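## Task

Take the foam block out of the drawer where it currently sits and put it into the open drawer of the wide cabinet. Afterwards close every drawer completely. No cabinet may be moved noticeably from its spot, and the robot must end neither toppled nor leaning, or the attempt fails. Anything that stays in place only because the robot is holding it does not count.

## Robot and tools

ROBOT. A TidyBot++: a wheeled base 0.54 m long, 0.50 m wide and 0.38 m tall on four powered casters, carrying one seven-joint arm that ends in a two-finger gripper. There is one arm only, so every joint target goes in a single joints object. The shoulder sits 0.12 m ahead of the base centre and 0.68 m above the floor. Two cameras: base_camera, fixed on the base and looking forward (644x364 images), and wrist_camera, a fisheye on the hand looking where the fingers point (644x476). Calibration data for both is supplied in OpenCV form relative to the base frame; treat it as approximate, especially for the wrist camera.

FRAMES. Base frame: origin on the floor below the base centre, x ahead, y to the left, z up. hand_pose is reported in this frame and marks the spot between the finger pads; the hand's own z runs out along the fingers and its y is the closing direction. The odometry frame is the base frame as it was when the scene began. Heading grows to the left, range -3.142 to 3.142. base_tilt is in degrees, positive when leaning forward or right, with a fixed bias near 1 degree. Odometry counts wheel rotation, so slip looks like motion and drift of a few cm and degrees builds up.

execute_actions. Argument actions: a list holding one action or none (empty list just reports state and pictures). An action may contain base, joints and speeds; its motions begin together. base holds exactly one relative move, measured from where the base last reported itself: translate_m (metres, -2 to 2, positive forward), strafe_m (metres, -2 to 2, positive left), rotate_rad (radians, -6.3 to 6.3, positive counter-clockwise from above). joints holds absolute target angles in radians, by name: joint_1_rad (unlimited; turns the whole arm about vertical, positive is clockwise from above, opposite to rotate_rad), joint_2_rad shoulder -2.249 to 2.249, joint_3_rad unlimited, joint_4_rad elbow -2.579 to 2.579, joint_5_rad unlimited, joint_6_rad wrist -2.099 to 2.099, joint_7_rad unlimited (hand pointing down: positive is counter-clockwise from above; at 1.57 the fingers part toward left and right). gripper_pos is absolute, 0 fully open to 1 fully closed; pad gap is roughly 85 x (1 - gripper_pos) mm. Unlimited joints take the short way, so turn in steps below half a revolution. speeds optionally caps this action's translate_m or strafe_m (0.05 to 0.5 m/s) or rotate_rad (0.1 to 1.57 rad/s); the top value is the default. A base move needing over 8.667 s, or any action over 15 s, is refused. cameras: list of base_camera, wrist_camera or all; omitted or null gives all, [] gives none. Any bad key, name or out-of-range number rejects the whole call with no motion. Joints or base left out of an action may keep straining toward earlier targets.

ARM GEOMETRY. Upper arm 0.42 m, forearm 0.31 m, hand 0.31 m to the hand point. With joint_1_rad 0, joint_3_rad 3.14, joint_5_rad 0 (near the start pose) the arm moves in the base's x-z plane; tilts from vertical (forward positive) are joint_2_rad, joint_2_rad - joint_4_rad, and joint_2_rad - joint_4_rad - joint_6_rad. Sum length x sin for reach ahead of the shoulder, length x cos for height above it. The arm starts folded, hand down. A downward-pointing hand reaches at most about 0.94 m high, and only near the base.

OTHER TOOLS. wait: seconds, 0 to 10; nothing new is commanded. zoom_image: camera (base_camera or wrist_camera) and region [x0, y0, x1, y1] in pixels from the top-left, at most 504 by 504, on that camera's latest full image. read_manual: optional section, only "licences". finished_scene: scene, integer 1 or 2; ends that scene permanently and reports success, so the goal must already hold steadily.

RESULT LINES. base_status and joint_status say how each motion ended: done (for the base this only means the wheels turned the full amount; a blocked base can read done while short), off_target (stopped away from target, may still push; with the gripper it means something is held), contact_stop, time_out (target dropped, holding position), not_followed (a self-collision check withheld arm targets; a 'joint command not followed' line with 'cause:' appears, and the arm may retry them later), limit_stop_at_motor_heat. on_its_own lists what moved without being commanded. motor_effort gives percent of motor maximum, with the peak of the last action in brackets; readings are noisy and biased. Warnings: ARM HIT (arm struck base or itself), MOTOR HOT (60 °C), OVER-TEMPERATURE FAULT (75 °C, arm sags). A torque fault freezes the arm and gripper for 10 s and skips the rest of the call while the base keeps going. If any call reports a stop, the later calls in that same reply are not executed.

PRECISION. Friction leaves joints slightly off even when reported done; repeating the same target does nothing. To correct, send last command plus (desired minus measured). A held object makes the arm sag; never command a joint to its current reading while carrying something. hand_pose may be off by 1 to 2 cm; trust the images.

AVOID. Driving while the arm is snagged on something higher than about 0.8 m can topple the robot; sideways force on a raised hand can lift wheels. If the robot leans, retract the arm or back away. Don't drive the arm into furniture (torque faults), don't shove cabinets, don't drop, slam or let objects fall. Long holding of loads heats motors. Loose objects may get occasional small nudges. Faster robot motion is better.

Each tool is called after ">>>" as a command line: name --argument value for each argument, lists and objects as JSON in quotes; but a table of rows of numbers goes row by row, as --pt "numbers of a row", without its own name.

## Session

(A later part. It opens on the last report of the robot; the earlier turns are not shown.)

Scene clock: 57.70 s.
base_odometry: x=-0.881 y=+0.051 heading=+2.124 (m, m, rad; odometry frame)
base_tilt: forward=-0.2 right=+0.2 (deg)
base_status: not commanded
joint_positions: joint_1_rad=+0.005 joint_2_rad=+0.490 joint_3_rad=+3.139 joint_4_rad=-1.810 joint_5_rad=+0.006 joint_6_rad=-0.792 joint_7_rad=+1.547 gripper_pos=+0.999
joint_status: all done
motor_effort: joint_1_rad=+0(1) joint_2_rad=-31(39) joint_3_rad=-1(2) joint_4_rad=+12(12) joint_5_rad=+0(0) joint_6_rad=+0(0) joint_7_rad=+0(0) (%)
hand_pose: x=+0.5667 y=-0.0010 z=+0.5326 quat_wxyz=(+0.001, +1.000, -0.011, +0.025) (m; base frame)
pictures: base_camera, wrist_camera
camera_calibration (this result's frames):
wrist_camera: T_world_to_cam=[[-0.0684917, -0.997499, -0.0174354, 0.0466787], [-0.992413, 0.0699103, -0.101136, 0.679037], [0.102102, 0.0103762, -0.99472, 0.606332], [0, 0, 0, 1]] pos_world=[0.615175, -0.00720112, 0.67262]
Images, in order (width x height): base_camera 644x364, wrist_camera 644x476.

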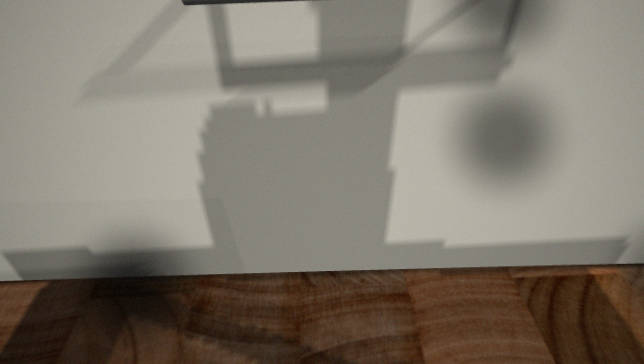

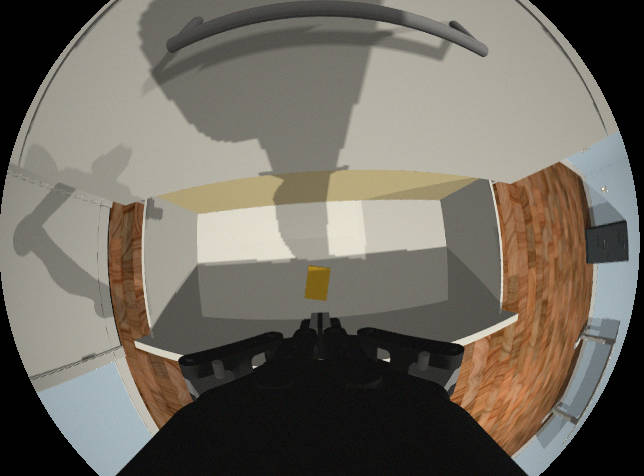

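>>> execute_actions --actions '[{"joints":{"joint_2_rad":-0.1,"joint_4_rad":-2.2,"joint_6_rad":-0.9}}]' --cameras '[]'

>>> execute_actions --actions '[{"joints":{"joint_1_rad":1.57,"joint_7_rad":3.0}}]' --cameras '[]'

>>> execute_actions --actions '[{"base":{"translate_m":0.34},"speeds":{"translate_m":0.1}}]'

Scene clock: 59.63 s.
base_odometry: x=-0.881 y=+0.051 heading=+2.124 (m, m, rad; odometry frame)
base_tilt: forward=-0.2 right=+0.3 (deg)
base_status: not commanded
joint_positions: joint_1_rad=+0.005 joint_2_rad=-0.092 joint_3_rad=+3.139 joint_4_rad=-2.191 joint_5_rad=+0.006 joint_6_rad=-0.861 joint_7_rad=+1.547 gripper_pos=+0.999
joint_status: all done
motor_effort: joint_1_rad=+0(1) joint_2_rad=-13(32) joint_3_rad=-1(1) joint_4_rad=+15(15) joint_5_rad=+0(0) joint_6_rad=+2(3) joint_7_rad=+0(1) (%)
hand_pose: x=+0.4083 y=-0.0008 z=+0.6362 quat_wxyz=(+0.002, +0.996, -0.011, +0.091) (m; base frame)
pictures: none
No camera images: the call's "cameras" was empty. Leave "cameras" out to get every camera's image.

Scene clock: 62.43 s.
base_odometry: x=-0.881 y=+0.051 heading=+2.124 (m, m, rad; odometry frame)
base_tilt: forward=-0.2 right=+0.3 (deg)
base_status: not commanded
joint_positions: joint_1_rad=+1.556 joint_2_rad=-0.092 joint_3_rad=+3.139 joint_4_rad=-2.191 joint_5_rad=+0.006 joint_6_rad=-0.861 joint_7_rad=+2.963 gripper_pos=+0.999
joint_status: all done
motor_effort: joint_1_rad=+0(0) joint_2_rad=-13(13) joint_3_rad=-1(0) joint_4_rad=+15(15) joint_5_rad=+0(0) joint_6_rad=+1(1) joint_7_rad=-1(0) (%)
hand_pose: x=+0.1239 y=-0.2892 z=+0.6362 quat_wxyz=(+0.091, +0.993, -0.078, +0.006) (m; base frame)
pictures: none
No camera images: the call's "cameras" was empty. Leave "cameras" out to get every camera's image.

Scene clock: 66.40 s.
base_odometry: x=-1.060 y=+0.340 heading=+2.125 (m, m, rad; odometry frame)
base_tilt: forward=-0.2 right=+0.3 (deg)
base_status: done
joint_positions: joint_1_rad=+1.558 joint_2_rad=-0.092 joint_3_rad=+3.139 joint_4_rad=-2.191 joint_5_rad=+0.006 joint_6_rad=-0.861 joint_7_rad=+2.963 gripper_pos=+0.999
joint_status: not commanded
motor_effort: joint_1_rad=+1(0) joint_2_rad=-13(14) joint_3_rad=-1(1) joint_4_rad=+15(15) joint_5_rad=+0(1) joint_6_rad=+1(1) joint_7_rad=+0(1) (%)
hand_pose: x=+0.1233 y=-0.2892 z=+0.6362 quat_wxyz=(+0.091, +0.993, -0.079, +0.006) (m; base frame)
pictures: base_camera, wrist_camera
camera_calibration (this result's frames):
wrist_camera: T_world_to_cam=[[-0.204616, -0.965614, 0.160381, -0.356425], [-0.977458, 0.192853, -0.0859304, 0.293751], [0.0520456, -0.174348, -0.983308, 0.703146], [0, 0, 0, 1]] pos_world=[0.177603, -0.278227, 0.773815]
Images, in order (width x height): base_camera 644x364, wrist_camera 644x476.

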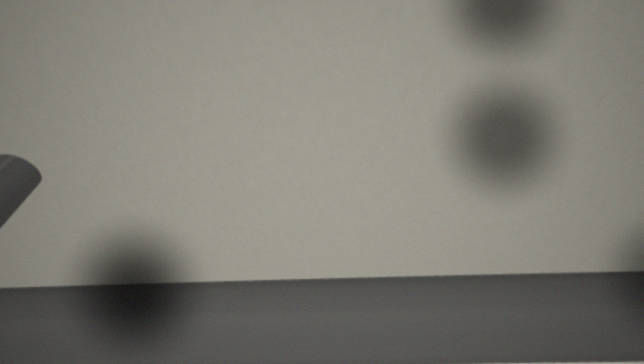

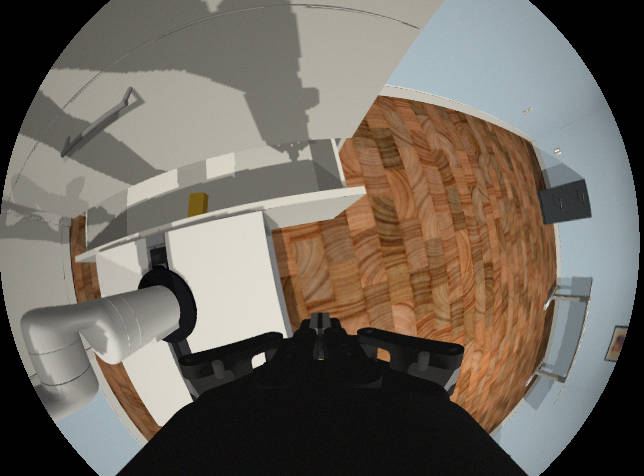

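>>> execute_actions --actions '[{"base":{"translate_m":0.11},"speeds":{"translate_m":0.06}}]'

Scene clock: 68.83 s.
base_odometry: x=-1.118 y=+0.434 heading=+2.125 (m, m, rad; odometry frame)
base_tilt: forward=-0.3 right=+0.2 (deg)
base_status: done
joint_positions: joint_1_rad=+1.559 joint_2_rad=-0.092 joint_3_rad=+3.139 joint_4_rad=-2.191 joint_5_rad=+0.006 joint_6_rad=-0.861 joint_7_rad=+2.963 gripper_pos=+0.999
joint_status: not commanded
motor_effort: joint_1_rad=+1(1) joint_2_rad=-13(13) joint_3_rad=+0(1) joint_4_rad=+15(15) joint_5_rad=+0(1) joint_6_rad=+1(1) joint_7_rad=-1(1) (%)
hand_pose: x=+0.1232 y=-0.2892 z=+0.6362 quat_wxyz=(+0.091, +0.993, -0.079, +0.006) (m; base frame)
pictures: base_camera, wrist_camera
camera_calibration (this result's frames):
wrist_camera: T_world_to_cam=[[-0.205256, -0.96548, 0.160371, -0.356335], [-0.97733, 0.193503, -0.0859243, 0.293729], [0.0519258, -0.174372, -0.98331, 0.703168], [0, 0, 0, 1]] pos_world=[0.177418, -0.278259, 0.773816]
Images, in order (width x height): base_camera 644x364, wrist_camera 644x476.

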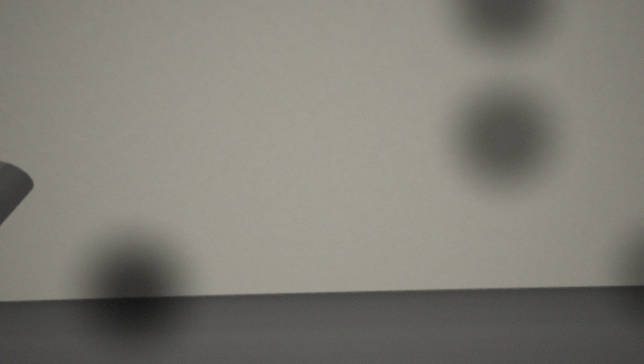

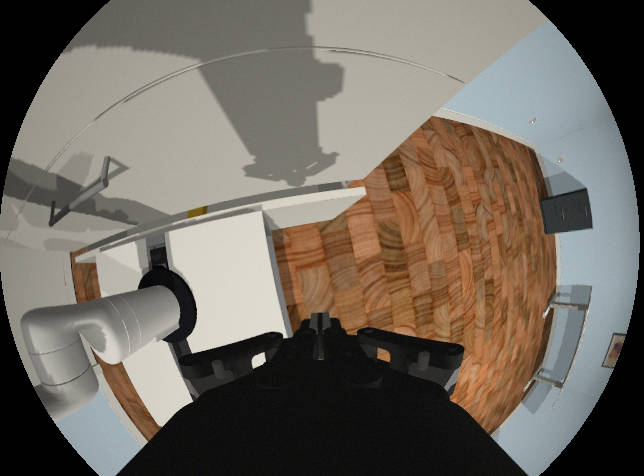

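>>> execute_actions --actions '[{"base":{"translate_m":0.035},"speeds":{"translate_m":0.05}}]'

Scene clock: 70.07 s.
base_odometry: x=-1.137 y=+0.464 heading=+2.125 (m, m, rad; odometry frame)
base_tilt: forward=-0.3 right=+0.3 (deg)
base_status: done
joint_positions: joint_1_rad=+1.559 joint_2_rad=-0.092 joint_3_rad=+3.139 joint_4_rad=-2.191 joint_5_rad=+0.006 joint_6_rad=-0.861 joint_7_rad=+2.963 gripper_pos=+0.999
joint_status: not commanded
motor_effort: joint_1_rad=+0(1) joint_2_rad=-14(12) joint_3_rad=-1(1) joint_4_rad=+15(15) joint_5_rad=+0(1) joint_6_rad=+1(2) joint_7_rad=-1(1) (%)
hand_pose: x=+0.1230 y=-0.2892 z=+0.6362 quat_wxyz=(+0.091, +0.993, -0.080, +0.006) (m; base frame)
pictures: base_camera, wrist_camera
camera_calibration (this result's frames):
wrist_camera: T_world_to_cam=[[-0.205692, -0.965392, 0.160341, -0.356256], [-0.977243, 0.193949, -0.0859044, 0.2937], [0.0518334, -0.174362, -0.983316, 0.703193], [0, 0, 0, 1]] pos_world=[0.177288, -0.27828, 0.773814]
Images, in order (width x height): base_camera 644x364, wrist_camera 644x476.

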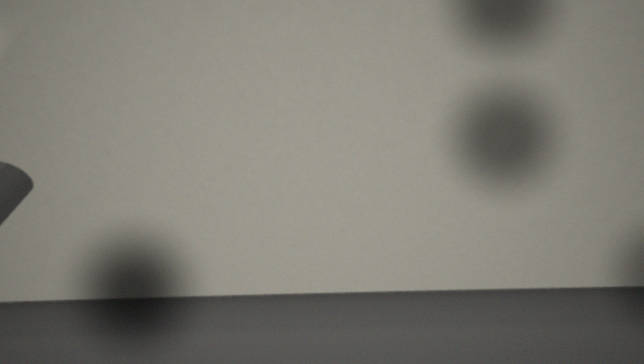

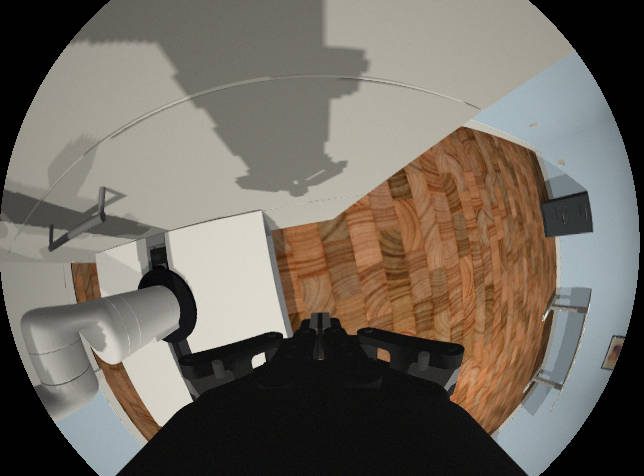

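>>> execute_actions --actions '[{"base":{"translate_m":-0.15}}]'

>>> zoom_image --camera "wrist_camera" --region '[200,60,480,260]'

Scene clock: 71.57 s.
base_odometry: x=-1.058 y=+0.336 heading=+2.125 (m, m, rad; odometry frame)
base_tilt: forward=-0.3 right=+0.3 (deg)
base_status: done
joint_positions: joint_1_rad=+1.561 joint_2_rad=-0.093 joint_3_rad=+3.139 joint_4_rad=-2.192 joint_5_rad=+0.006 joint_6_rad=-0.863 joint_7_rad=+2.963 gripper_pos=+0.999
joint_status: not commanded
motor_effort: joint_1_rad=+0(1) joint_2_rad=-12(15) joint_3_rad=+0(3) joint_4_rad=+16(15) joint_5_rad=+0(1) joint_6_rad=+1(2) joint_7_rad=+0(1) (%)
hand_pose: x=+0.1223 y=-0.2880 z=+0.6361 quat_wxyz=(+0.090, +0.993, -0.081, +0.006) (m; base frame)
pictures: base_camera, wrist_camera
camera_calibration (this result's frames):
wrist_camera: T_world_to_cam=[[-0.20812, -0.965179, 0.158478, -0.3537], [-0.976752, 0.196574, -0.0855217, 0.293186], [0.0513912, -0.172593, -0.983652, 0.704056], [0, 0, 0, 1]] pos_world=[0.176576, -0.277502, 0.773673]
Images, in order (width x height): base_camera 644x364, wrist_camera 644x476.

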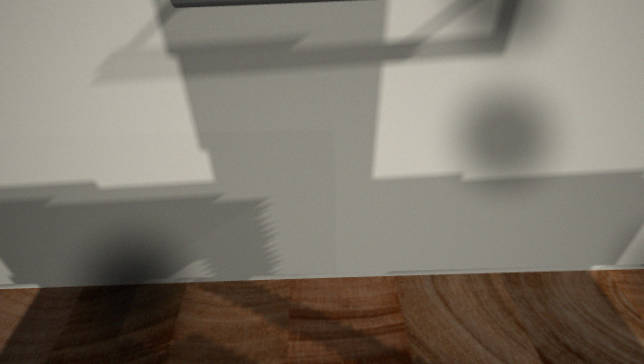

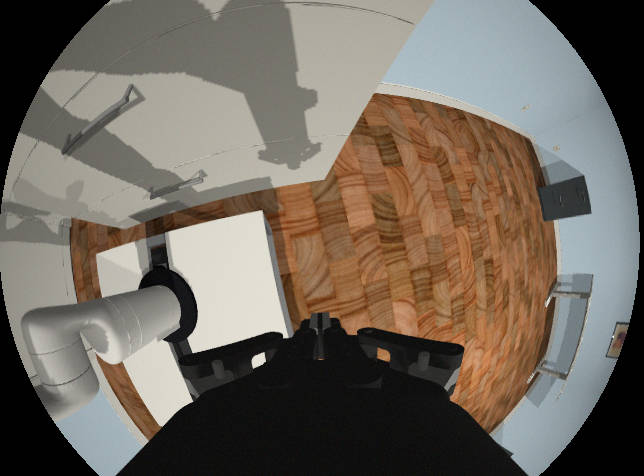

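Region (200, 60, 480, 260) of wrist_camera's 644x476 image, scaled by 1.800; it fills the top 360 rows of this view, and the rest is white.

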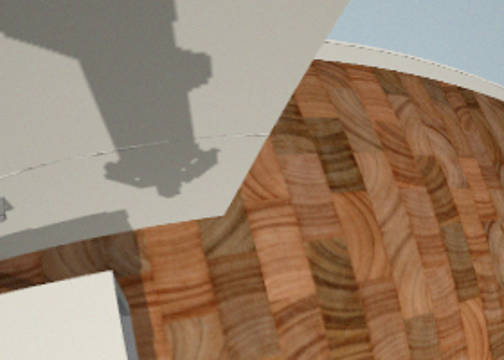

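>>> finished_scene --scene 1

The scene is finished: the task was done.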